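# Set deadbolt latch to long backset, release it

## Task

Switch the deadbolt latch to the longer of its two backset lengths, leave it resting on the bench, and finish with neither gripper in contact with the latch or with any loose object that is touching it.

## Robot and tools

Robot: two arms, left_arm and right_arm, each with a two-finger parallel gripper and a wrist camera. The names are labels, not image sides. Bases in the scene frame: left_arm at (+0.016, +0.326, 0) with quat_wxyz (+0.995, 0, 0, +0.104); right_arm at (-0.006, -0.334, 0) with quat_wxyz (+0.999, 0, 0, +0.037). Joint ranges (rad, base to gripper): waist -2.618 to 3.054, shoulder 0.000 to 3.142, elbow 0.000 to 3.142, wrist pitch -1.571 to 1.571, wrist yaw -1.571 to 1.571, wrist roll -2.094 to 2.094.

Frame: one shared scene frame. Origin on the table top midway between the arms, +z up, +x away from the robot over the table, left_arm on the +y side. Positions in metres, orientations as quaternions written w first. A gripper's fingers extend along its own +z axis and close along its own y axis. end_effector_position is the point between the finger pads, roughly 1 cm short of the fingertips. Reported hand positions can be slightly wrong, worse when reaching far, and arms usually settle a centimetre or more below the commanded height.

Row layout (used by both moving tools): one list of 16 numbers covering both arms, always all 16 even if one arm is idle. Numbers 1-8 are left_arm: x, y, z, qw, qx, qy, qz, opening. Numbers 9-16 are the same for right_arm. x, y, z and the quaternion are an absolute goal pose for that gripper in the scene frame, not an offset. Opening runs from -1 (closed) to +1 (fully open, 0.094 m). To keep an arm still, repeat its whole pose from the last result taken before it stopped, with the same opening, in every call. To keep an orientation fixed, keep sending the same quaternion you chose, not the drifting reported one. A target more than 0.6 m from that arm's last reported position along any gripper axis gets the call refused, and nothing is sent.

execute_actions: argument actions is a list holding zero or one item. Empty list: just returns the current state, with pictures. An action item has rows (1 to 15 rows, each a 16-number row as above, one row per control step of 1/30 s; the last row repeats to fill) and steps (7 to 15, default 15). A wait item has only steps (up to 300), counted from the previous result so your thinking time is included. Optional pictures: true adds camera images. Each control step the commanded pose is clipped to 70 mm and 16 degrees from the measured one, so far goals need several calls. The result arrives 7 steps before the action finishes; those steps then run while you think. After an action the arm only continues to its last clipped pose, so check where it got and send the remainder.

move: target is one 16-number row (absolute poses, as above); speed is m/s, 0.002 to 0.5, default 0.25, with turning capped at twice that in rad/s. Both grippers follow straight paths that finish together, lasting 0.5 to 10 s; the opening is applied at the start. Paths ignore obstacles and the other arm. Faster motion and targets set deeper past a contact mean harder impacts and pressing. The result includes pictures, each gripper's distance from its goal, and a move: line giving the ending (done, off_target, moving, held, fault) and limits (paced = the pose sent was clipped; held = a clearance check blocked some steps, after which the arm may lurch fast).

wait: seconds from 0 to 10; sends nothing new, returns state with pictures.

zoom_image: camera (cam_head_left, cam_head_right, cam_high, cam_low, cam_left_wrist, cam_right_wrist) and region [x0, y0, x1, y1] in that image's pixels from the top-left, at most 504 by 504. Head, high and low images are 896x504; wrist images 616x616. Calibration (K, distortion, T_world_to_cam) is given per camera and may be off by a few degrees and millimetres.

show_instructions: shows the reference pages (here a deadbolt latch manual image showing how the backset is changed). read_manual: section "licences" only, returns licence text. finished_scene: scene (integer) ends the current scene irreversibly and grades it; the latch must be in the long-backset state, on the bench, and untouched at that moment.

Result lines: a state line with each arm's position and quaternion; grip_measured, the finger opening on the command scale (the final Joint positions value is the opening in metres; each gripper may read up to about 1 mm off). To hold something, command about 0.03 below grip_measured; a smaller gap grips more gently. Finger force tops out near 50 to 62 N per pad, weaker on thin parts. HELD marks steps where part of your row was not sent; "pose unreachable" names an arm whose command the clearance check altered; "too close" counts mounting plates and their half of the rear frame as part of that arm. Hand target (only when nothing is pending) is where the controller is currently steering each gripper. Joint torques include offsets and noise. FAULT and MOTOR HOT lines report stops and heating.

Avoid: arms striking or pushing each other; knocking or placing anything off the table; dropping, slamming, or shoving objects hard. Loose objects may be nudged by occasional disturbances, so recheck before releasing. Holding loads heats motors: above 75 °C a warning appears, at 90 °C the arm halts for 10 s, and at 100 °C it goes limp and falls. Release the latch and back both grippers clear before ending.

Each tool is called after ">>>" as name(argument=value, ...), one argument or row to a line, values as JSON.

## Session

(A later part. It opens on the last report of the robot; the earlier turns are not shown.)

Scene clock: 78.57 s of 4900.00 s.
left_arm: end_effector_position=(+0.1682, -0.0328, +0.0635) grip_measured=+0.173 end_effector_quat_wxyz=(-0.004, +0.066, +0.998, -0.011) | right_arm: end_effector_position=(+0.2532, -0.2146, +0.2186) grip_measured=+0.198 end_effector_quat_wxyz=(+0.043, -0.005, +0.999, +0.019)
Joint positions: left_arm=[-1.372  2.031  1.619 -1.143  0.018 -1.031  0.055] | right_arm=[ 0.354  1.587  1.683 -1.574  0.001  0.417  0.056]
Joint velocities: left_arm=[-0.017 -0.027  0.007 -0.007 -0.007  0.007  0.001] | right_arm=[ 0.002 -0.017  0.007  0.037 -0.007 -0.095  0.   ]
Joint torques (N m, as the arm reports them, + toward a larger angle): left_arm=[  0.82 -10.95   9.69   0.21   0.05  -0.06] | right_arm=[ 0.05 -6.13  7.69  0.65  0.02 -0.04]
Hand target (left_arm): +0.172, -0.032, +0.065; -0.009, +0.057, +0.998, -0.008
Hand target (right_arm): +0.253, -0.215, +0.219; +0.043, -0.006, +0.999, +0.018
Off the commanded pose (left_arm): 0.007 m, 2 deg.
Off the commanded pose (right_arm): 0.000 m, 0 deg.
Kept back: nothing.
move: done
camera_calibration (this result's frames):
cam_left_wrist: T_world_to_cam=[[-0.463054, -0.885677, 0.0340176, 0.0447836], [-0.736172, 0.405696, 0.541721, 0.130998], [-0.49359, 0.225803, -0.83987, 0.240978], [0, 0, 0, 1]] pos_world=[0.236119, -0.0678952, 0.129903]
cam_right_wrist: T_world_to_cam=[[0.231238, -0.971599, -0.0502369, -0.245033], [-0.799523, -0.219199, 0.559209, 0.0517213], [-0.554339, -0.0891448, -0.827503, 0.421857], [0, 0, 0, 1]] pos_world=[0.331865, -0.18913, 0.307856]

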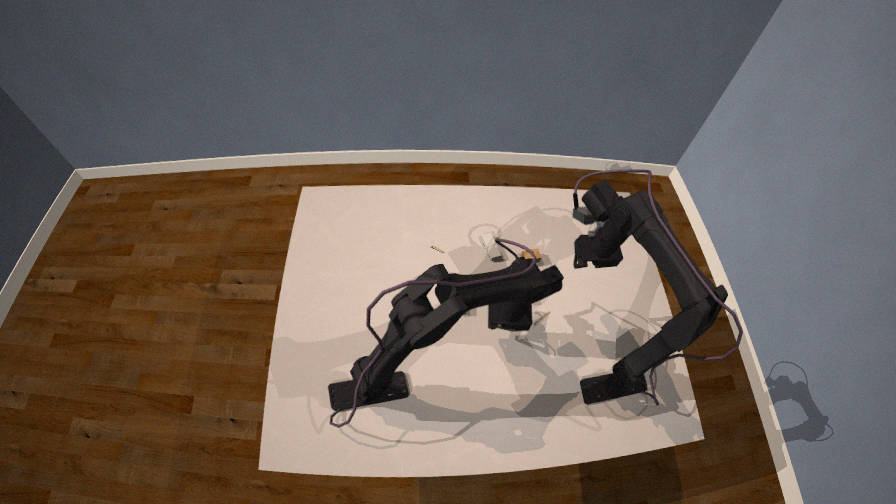

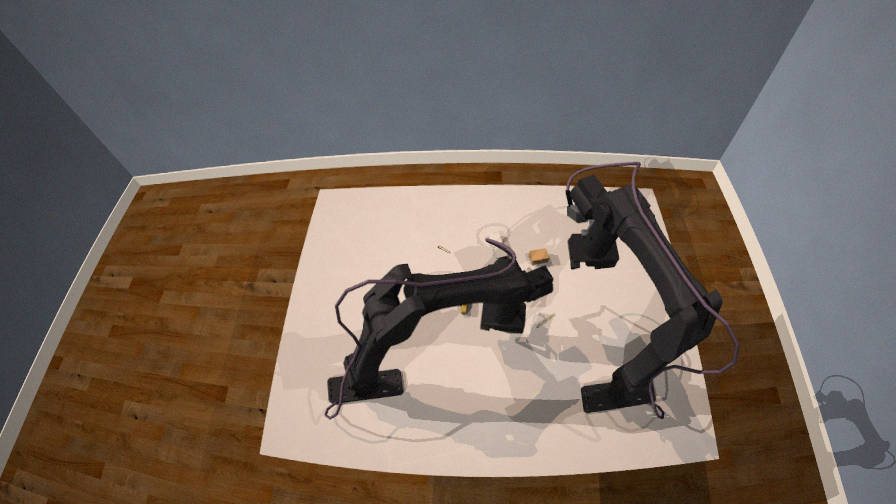

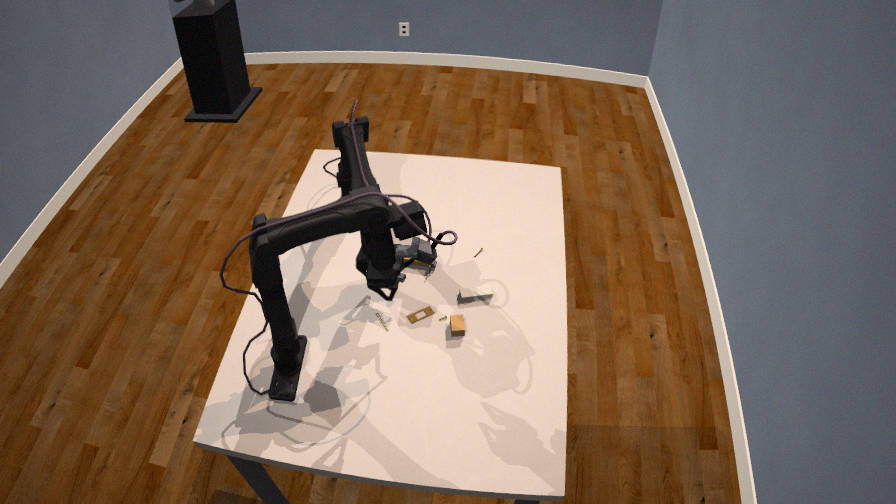

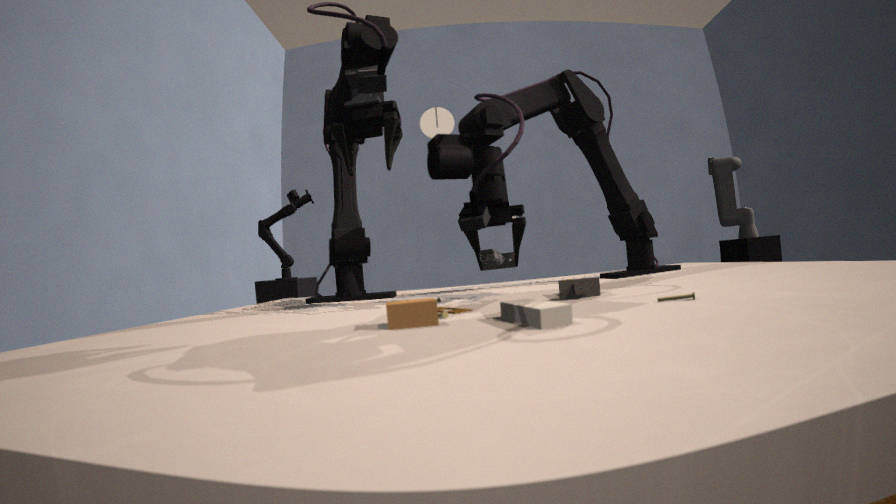

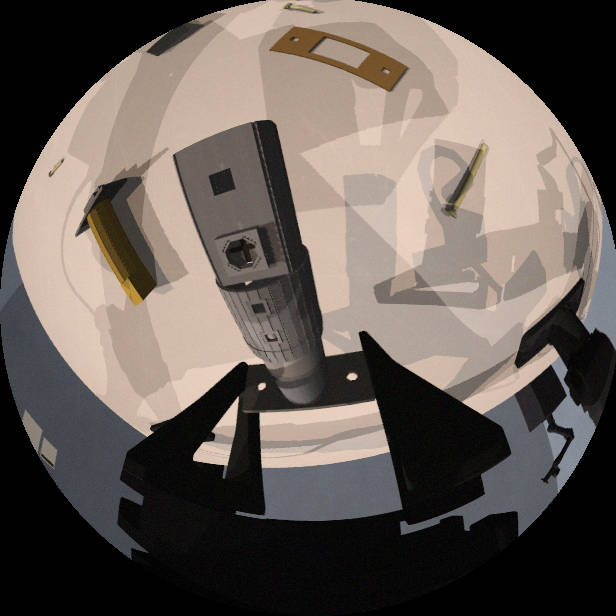

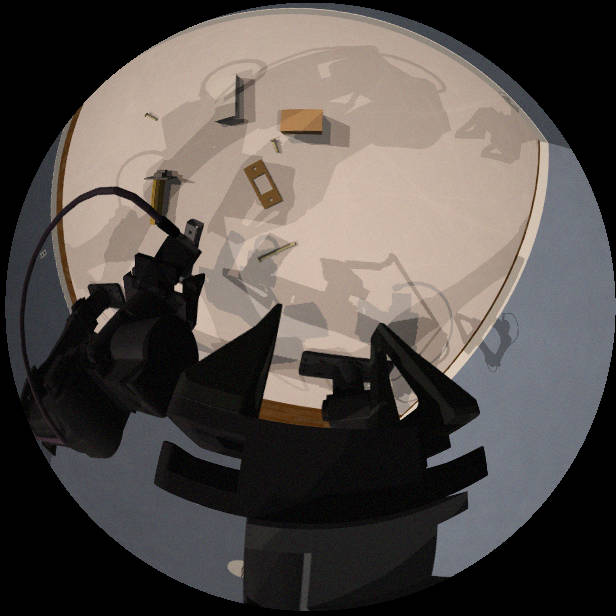

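The spot below is clear, so I'll lower the latch, release it and retreat.

>>> move(
  target=[0.17, -0.03, 0.022, 0, 0.0523, 0.9986, 0, 0.12, 0.2533, -0.2147, 0.2186, 0.043, -0.006, 0.999, 0.018, 0.2],
  speed=0.08,
)

Scene clock: 79.83 s of 4900.00 s.
left_arm: end_effector_position=(+0.1674, -0.0300, +0.0249) grip_measured=+0.173 end_effector_quat_wxyz=(-0.008, +0.056, +0.998, -0.001) | right_arm: end_effector_position=(+0.2532, -0.2146, +0.2186) grip_measured=+0.198 end_effector_quat_wxyz=(+0.043, -0.005, +0.999, +0.019)
Joint positions: left_arm=[-1.372  2.076  1.529 -1.03   0.016 -1.052  0.055] | right_arm=[ 0.354  1.587  1.683 -1.574  0.001  0.417  0.056]
Joint velocities: left_arm=[-0.002 -0.007 -0.007 -0.022  0.007 -0.007 -0.001] | right_arm=[-0.012 -0.007  0.002  0.066 -0.022  0.007 -0.001]
Joint torques (N m, as the arm reports them, + toward a larger angle): left_arm=[ -0.08 -11.65   6.54   0.49  -0.17  -0.07] | right_arm=[ 0.03 -6.11  7.68  0.64  0.05 -0.04]
Hand target (left_arm): +0.170, -0.031, +0.022; -0.000, +0.052, +0.999, -0.000
Hand target (right_arm): +0.253, -0.215, +0.219; +0.043, -0.006, +0.999, +0.018
Off the commanded pose (left_arm): 0.004 m, 1 deg.
Off the commanded pose (right_arm): 0.000 m, 0 deg.
Kept back: nothing.
move: done
camera_calibration (this result's frames):
cam_left_wrist: T_world_to_cam=[[-0.444176, -0.895743, 0.0187605, 0.0450826], [-0.740605, 0.37887, 0.554943, 0.149798], [-0.504195, 0.232599, -0.831677, 0.209295], [0, 0, 0, 1]] pos_world=[0.236491, -0.065053, 0.0900906]
cam_right_wrist: T_world_to_cam=[[0.231238, -0.971599, -0.0502369, -0.245033], [-0.799523, -0.219199, 0.559209, 0.0517213], [-0.554339, -0.0891448, -0.827503, 0.421857], [0, 0, 0, 1]] pos_world=[0.331865, -0.18913, 0.307856]

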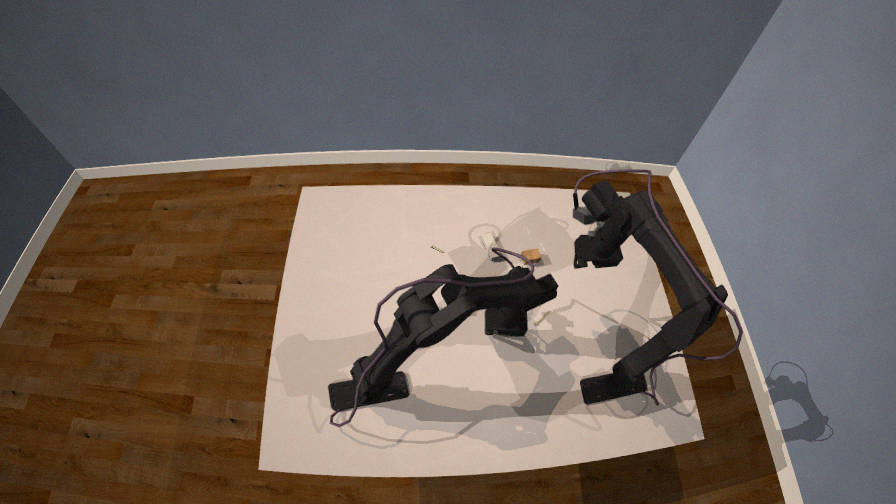

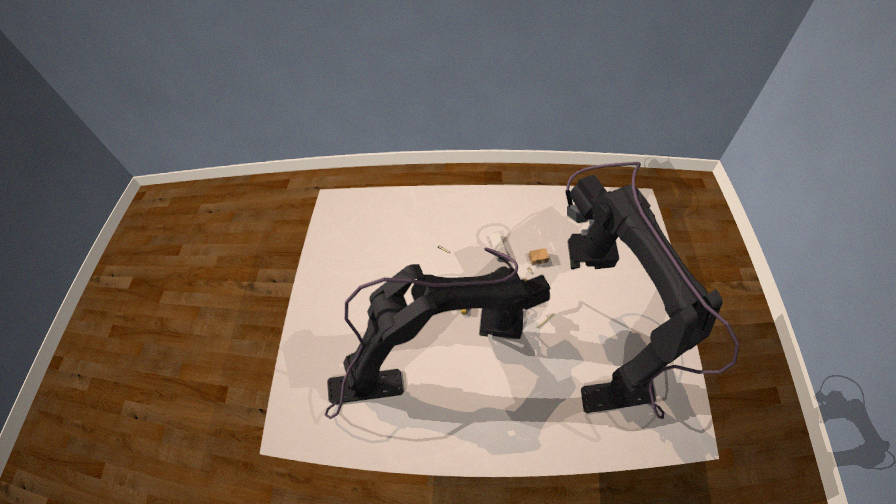

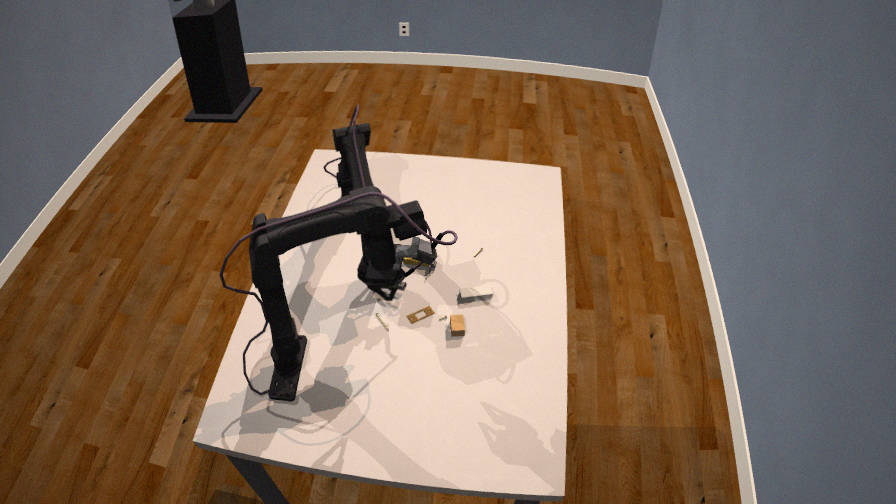

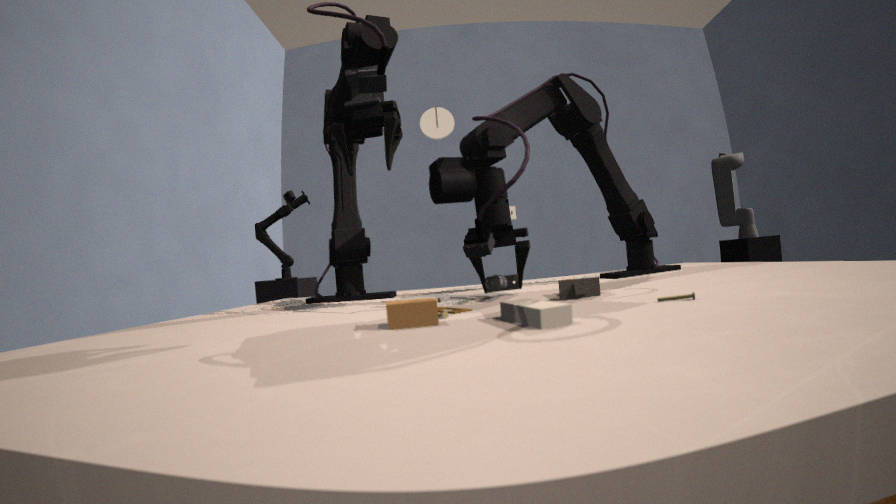

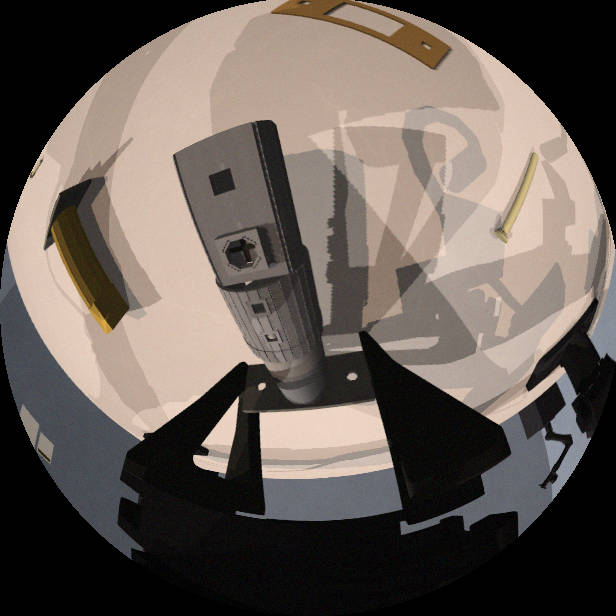

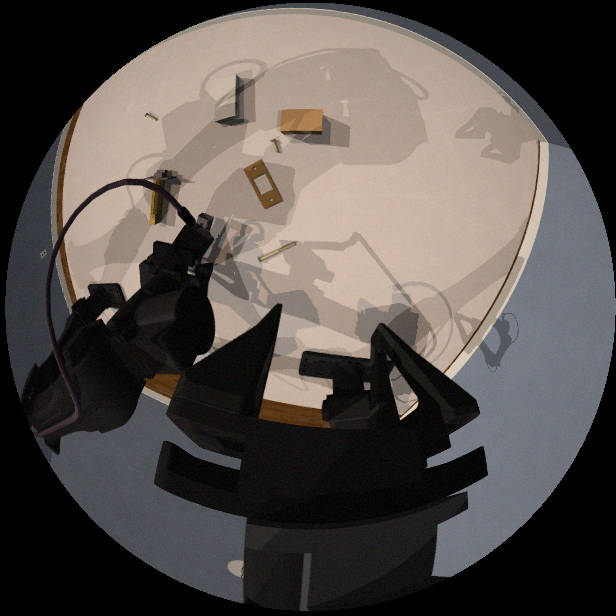

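>>> move(
  target=[0.17, -0.03, 0.018, 0, 0.0523, 0.9986, 0, 1.0, 0.2533, -0.2147, 0.2186, 0.043, -0.006, 0.999, 0.018, 0.2],
  speed=0.05,
)

>>> move(
  target=[0.17, -0.03, 0.11, 0, 0.0523, 0.9986, 0, 1.0, 0.2533, -0.2147, 0.2186, 0.043, -0.006, 0.999, 0.018, 0.2],
  speed=0.2,
)

Scene clock: 80.80 s of 4900.00 s.
left_arm: end_effector_position=(+0.1691, -0.0330, +0.0249) grip_measured=+1.000 end_effector_quat_wxyz=(-0.005, +0.056, +0.998, -0.007) | right_arm: end_effector_position=(+0.2532, -0.2146, +0.2186) grip_measured=+0.198 end_effector_quat_wxyz=(+0.043, -0.005, +0.999, +0.019)
Joint positions: left_arm=[-1.372  2.076  1.529 -1.016  0.014 -1.052  0.094] | right_arm=[ 0.354  1.587  1.683 -1.574  0.001  0.417  0.056]
Joint velocities: left_arm=[-0.007  0.027  0.002  0.051 -0.066 -0.066 -0.001] | right_arm=[-0.027 -0.012  0.017  0.095  0.066  0.022 -0.001]
Joint torques (N m, as the arm reports them, + toward a larger angle): left_arm=[ -0.08 -11.5    5.33   0.51  -0.17  -0.07] | right_arm=[ 0.03 -6.11  7.73  0.64  0.04 -0.04]
Hand target (left_arm): +0.170, -0.030, +0.018; -0.000, +0.052, +0.999, +0.000
Hand target (right_arm): +0.253, -0.215, +0.219; +0.043, -0.006, +0.999, +0.018
Off the commanded pose (left_arm): 0.008 m, 1 deg.
Off the commanded pose (right_arm): 0.000 m, 0 deg.
Kept back: nothing.
move: done
camera_calibration (this result's frames):
cam_left_wrist: T_world_to_cam=[[-0.443995, -0.895647, 0.0261865, 0.0429208], [-0.744702, 0.385104, 0.545081, 0.153313], [-0.498285, 0.222512, -0.837974, 0.209652], [0, 0, 0, 1]] pos_world=[0.237696, -0.0672499, 0.0909911]
cam_right_wrist: T_world_to_cam=[[0.231238, -0.971599, -0.0502369, -0.245033], [-0.799523, -0.219199, 0.559209, 0.0517213], [-0.554339, -0.0891448, -0.827503, 0.421857], [0, 0, 0, 1]] pos_world=[0.331865, -0.18913, 0.307856]

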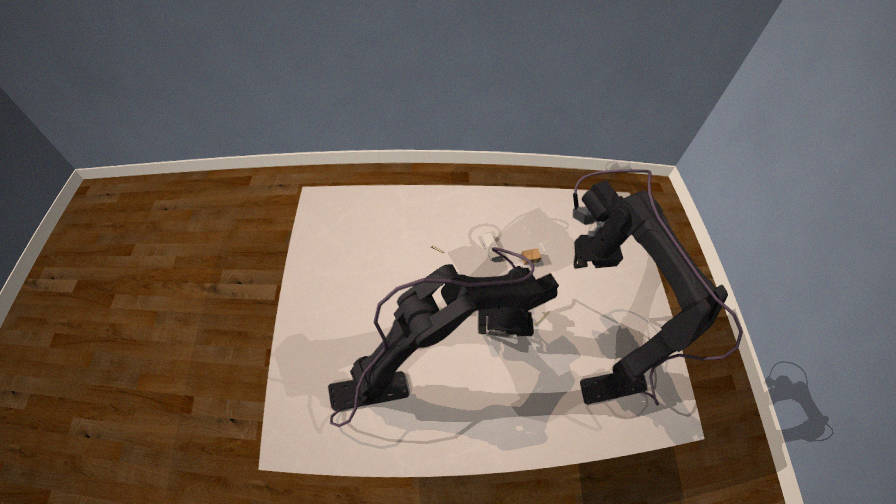

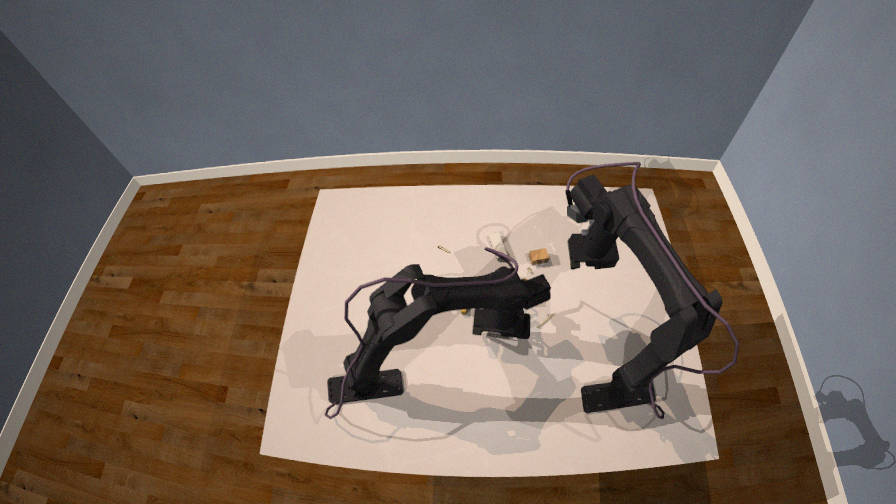

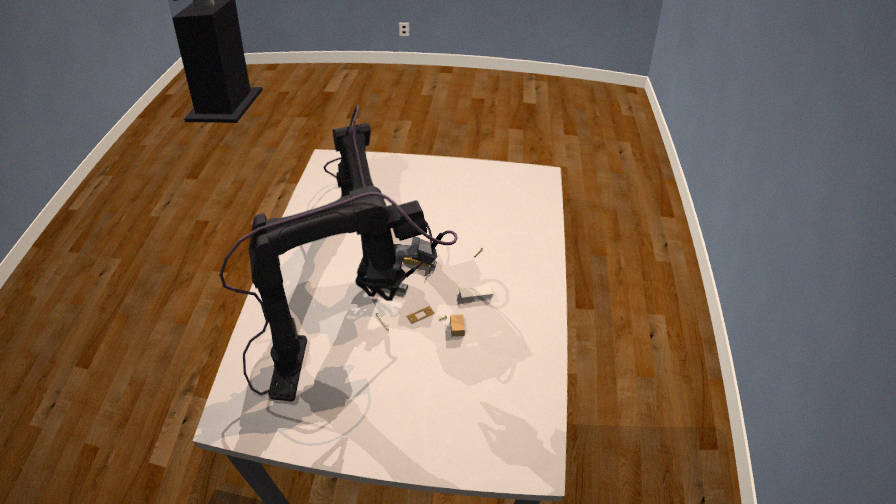

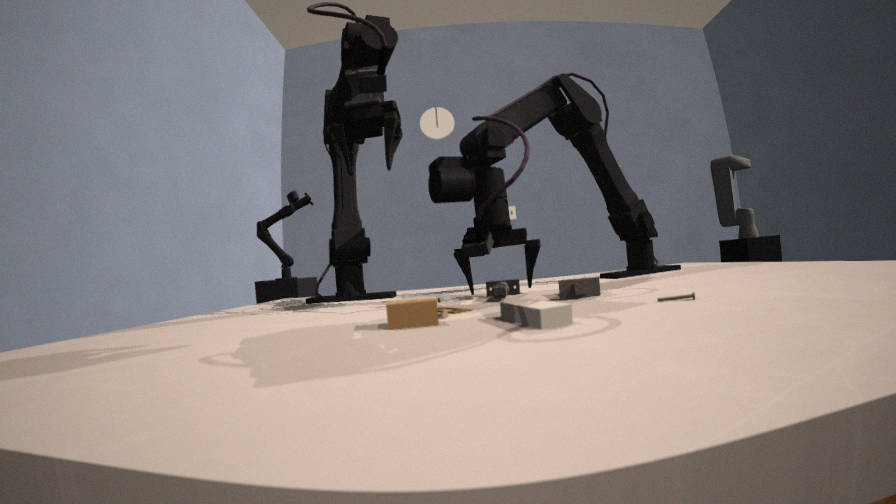

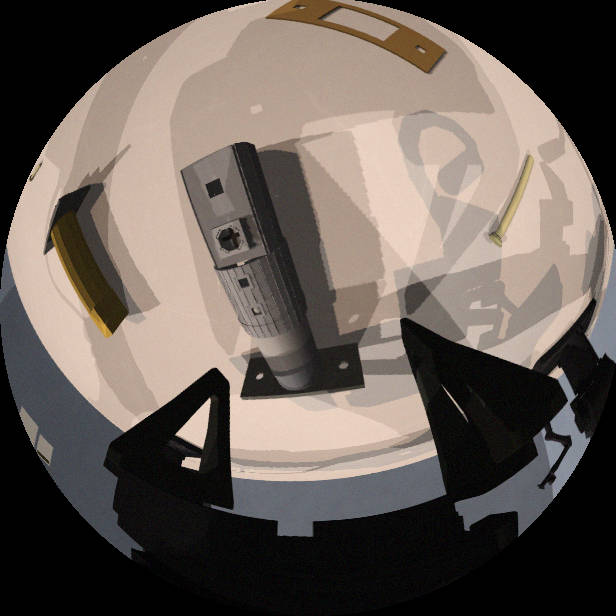

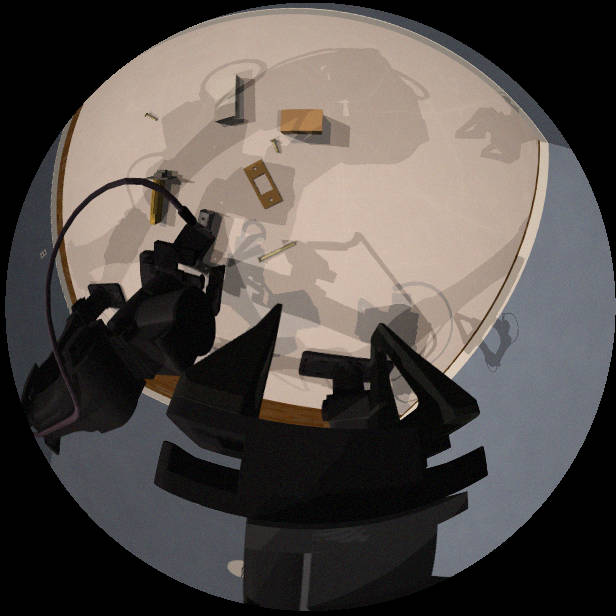

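Scene clock: 81.93 s of 4900.00 s.
left_arm: end_effector_position=(+0.1682, -0.0311, +0.1045) grip_measured=+1.000 end_effector_quat_wxyz=(-0.006, +0.056, +0.998, -0.004) | right_arm: end_effector_position=(+0.2532, -0.2146, +0.2186) grip_measured=+0.198 end_effector_quat_wxyz=(+0.043, -0.005, +0.999, +0.019)
Joint positions: left_arm=[-1.372  2.024  1.771 -1.317  0.014 -1.053  0.094] | right_arm=[ 0.354  1.587  1.683 -1.574  0.001  0.417  0.056]
Joint velocities: left_arm=[-0.007 -0.017 -0.017  0.095  0.037 -0.037 -0.001] | right_arm=[-0.007 -0.012 -0.007 -0.051  0.037  0.037 -0.   ]
Joint torques (N m, as the arm reports them, + toward a larger angle): left_arm=[ -0.12 -12.34   8.74   0.17  -0.16  -0.06] | right_arm=[ 0.02 -6.15  7.77  0.64  0.06 -0.05]
Hand target (left_arm): +0.169, -0.029, +0.110; -0.000, +0.052, +0.999, -0.000
Hand target (right_arm): +0.253, -0.215, +0.219; +0.043, -0.006, +0.999, +0.018
Off the commanded pose (left_arm): 0.006 m, 1 deg.
Off the commanded pose (right_arm): 0.000 m, 0 deg.
Kept back: nothing.
move: done
camera_calibration (this result's frames):
cam_left_wrist: T_world_to_cam=[[-0.443594, -0.895952, 0.022235, 0.0425128], [-0.743525, 0.381752, 0.549032, 0.107882], [-0.500394, 0.227015, -0.835506, 0.275737], [0, 0, 0, 1]] pos_world=[0.237049, -0.0656913, 0.170204]
cam_right_wrist: T_world_to_cam=[[0.231238, -0.971599, -0.0502369, -0.245033], [-0.799523, -0.219199, 0.559209, 0.0517213], [-0.554339, -0.0891448, -0.827503, 0.421857], [0, 0, 0, 1]] pos_world=[0.331865, -0.18913, 0.307856]

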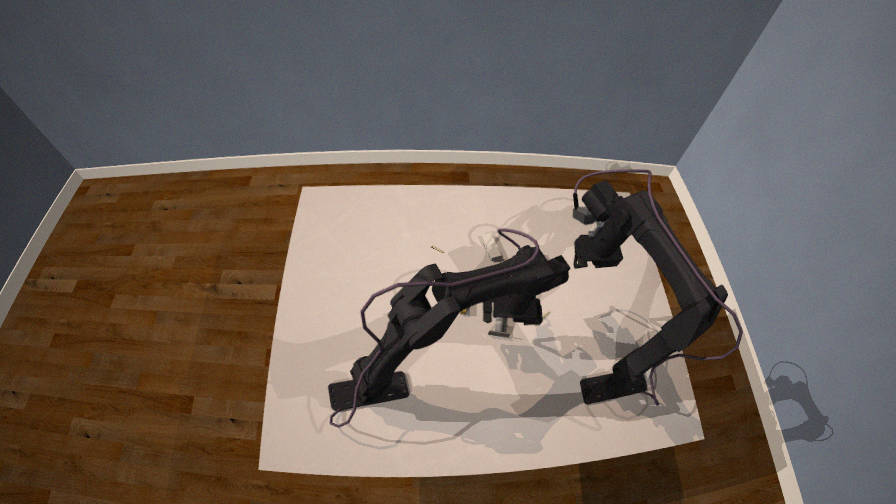

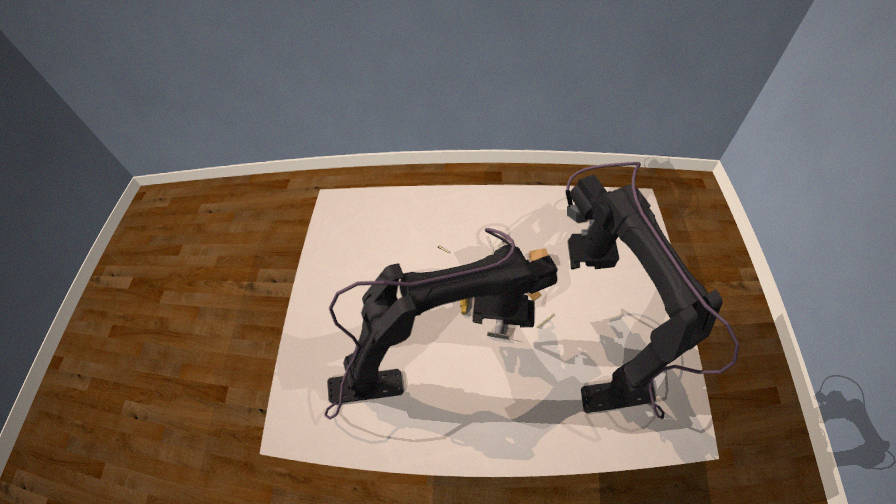

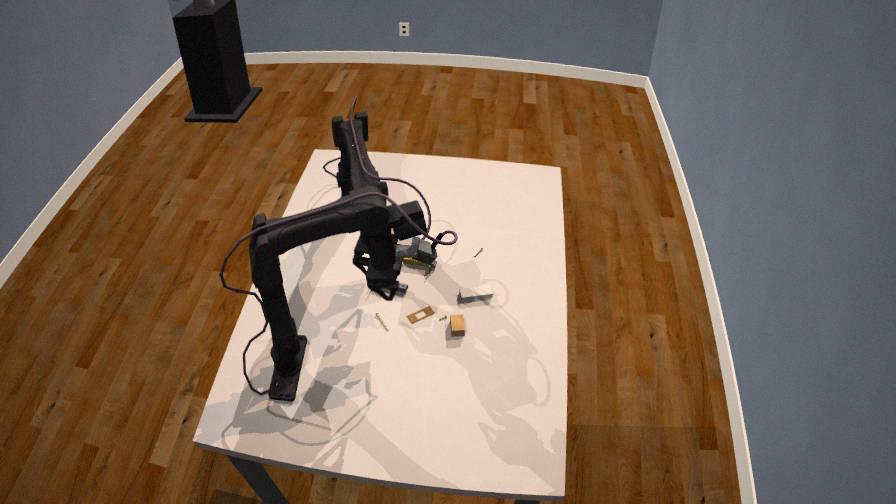

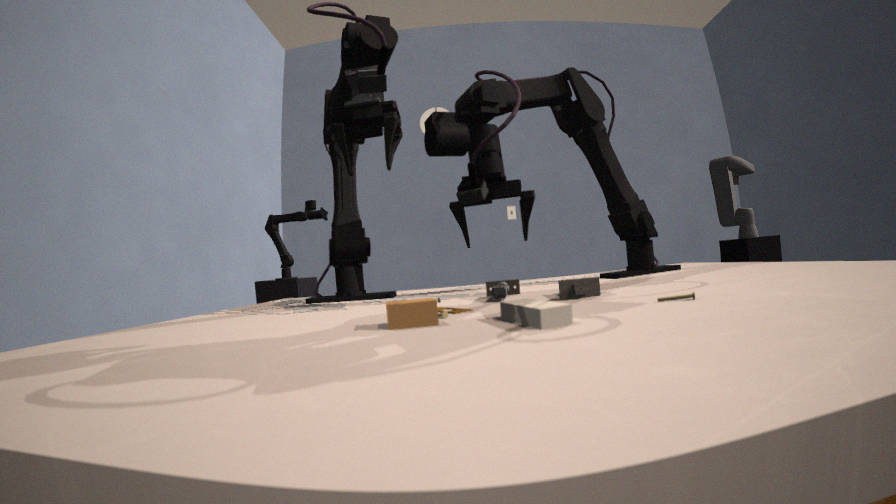

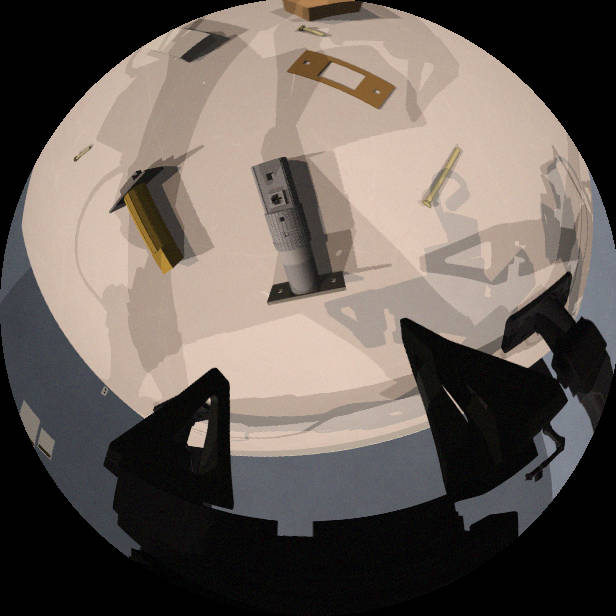

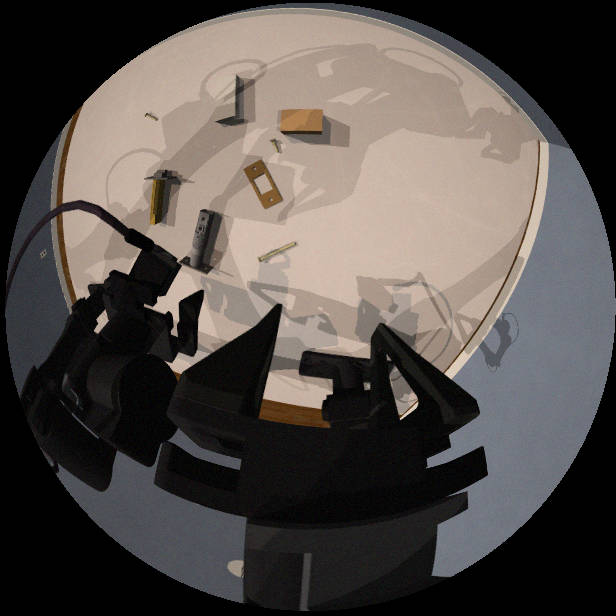

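The latch is lying on the bench, extended and square, and nothing is touching it.

>>> finished_scene(
  scene=2,
)

The scene is finished: the task was done.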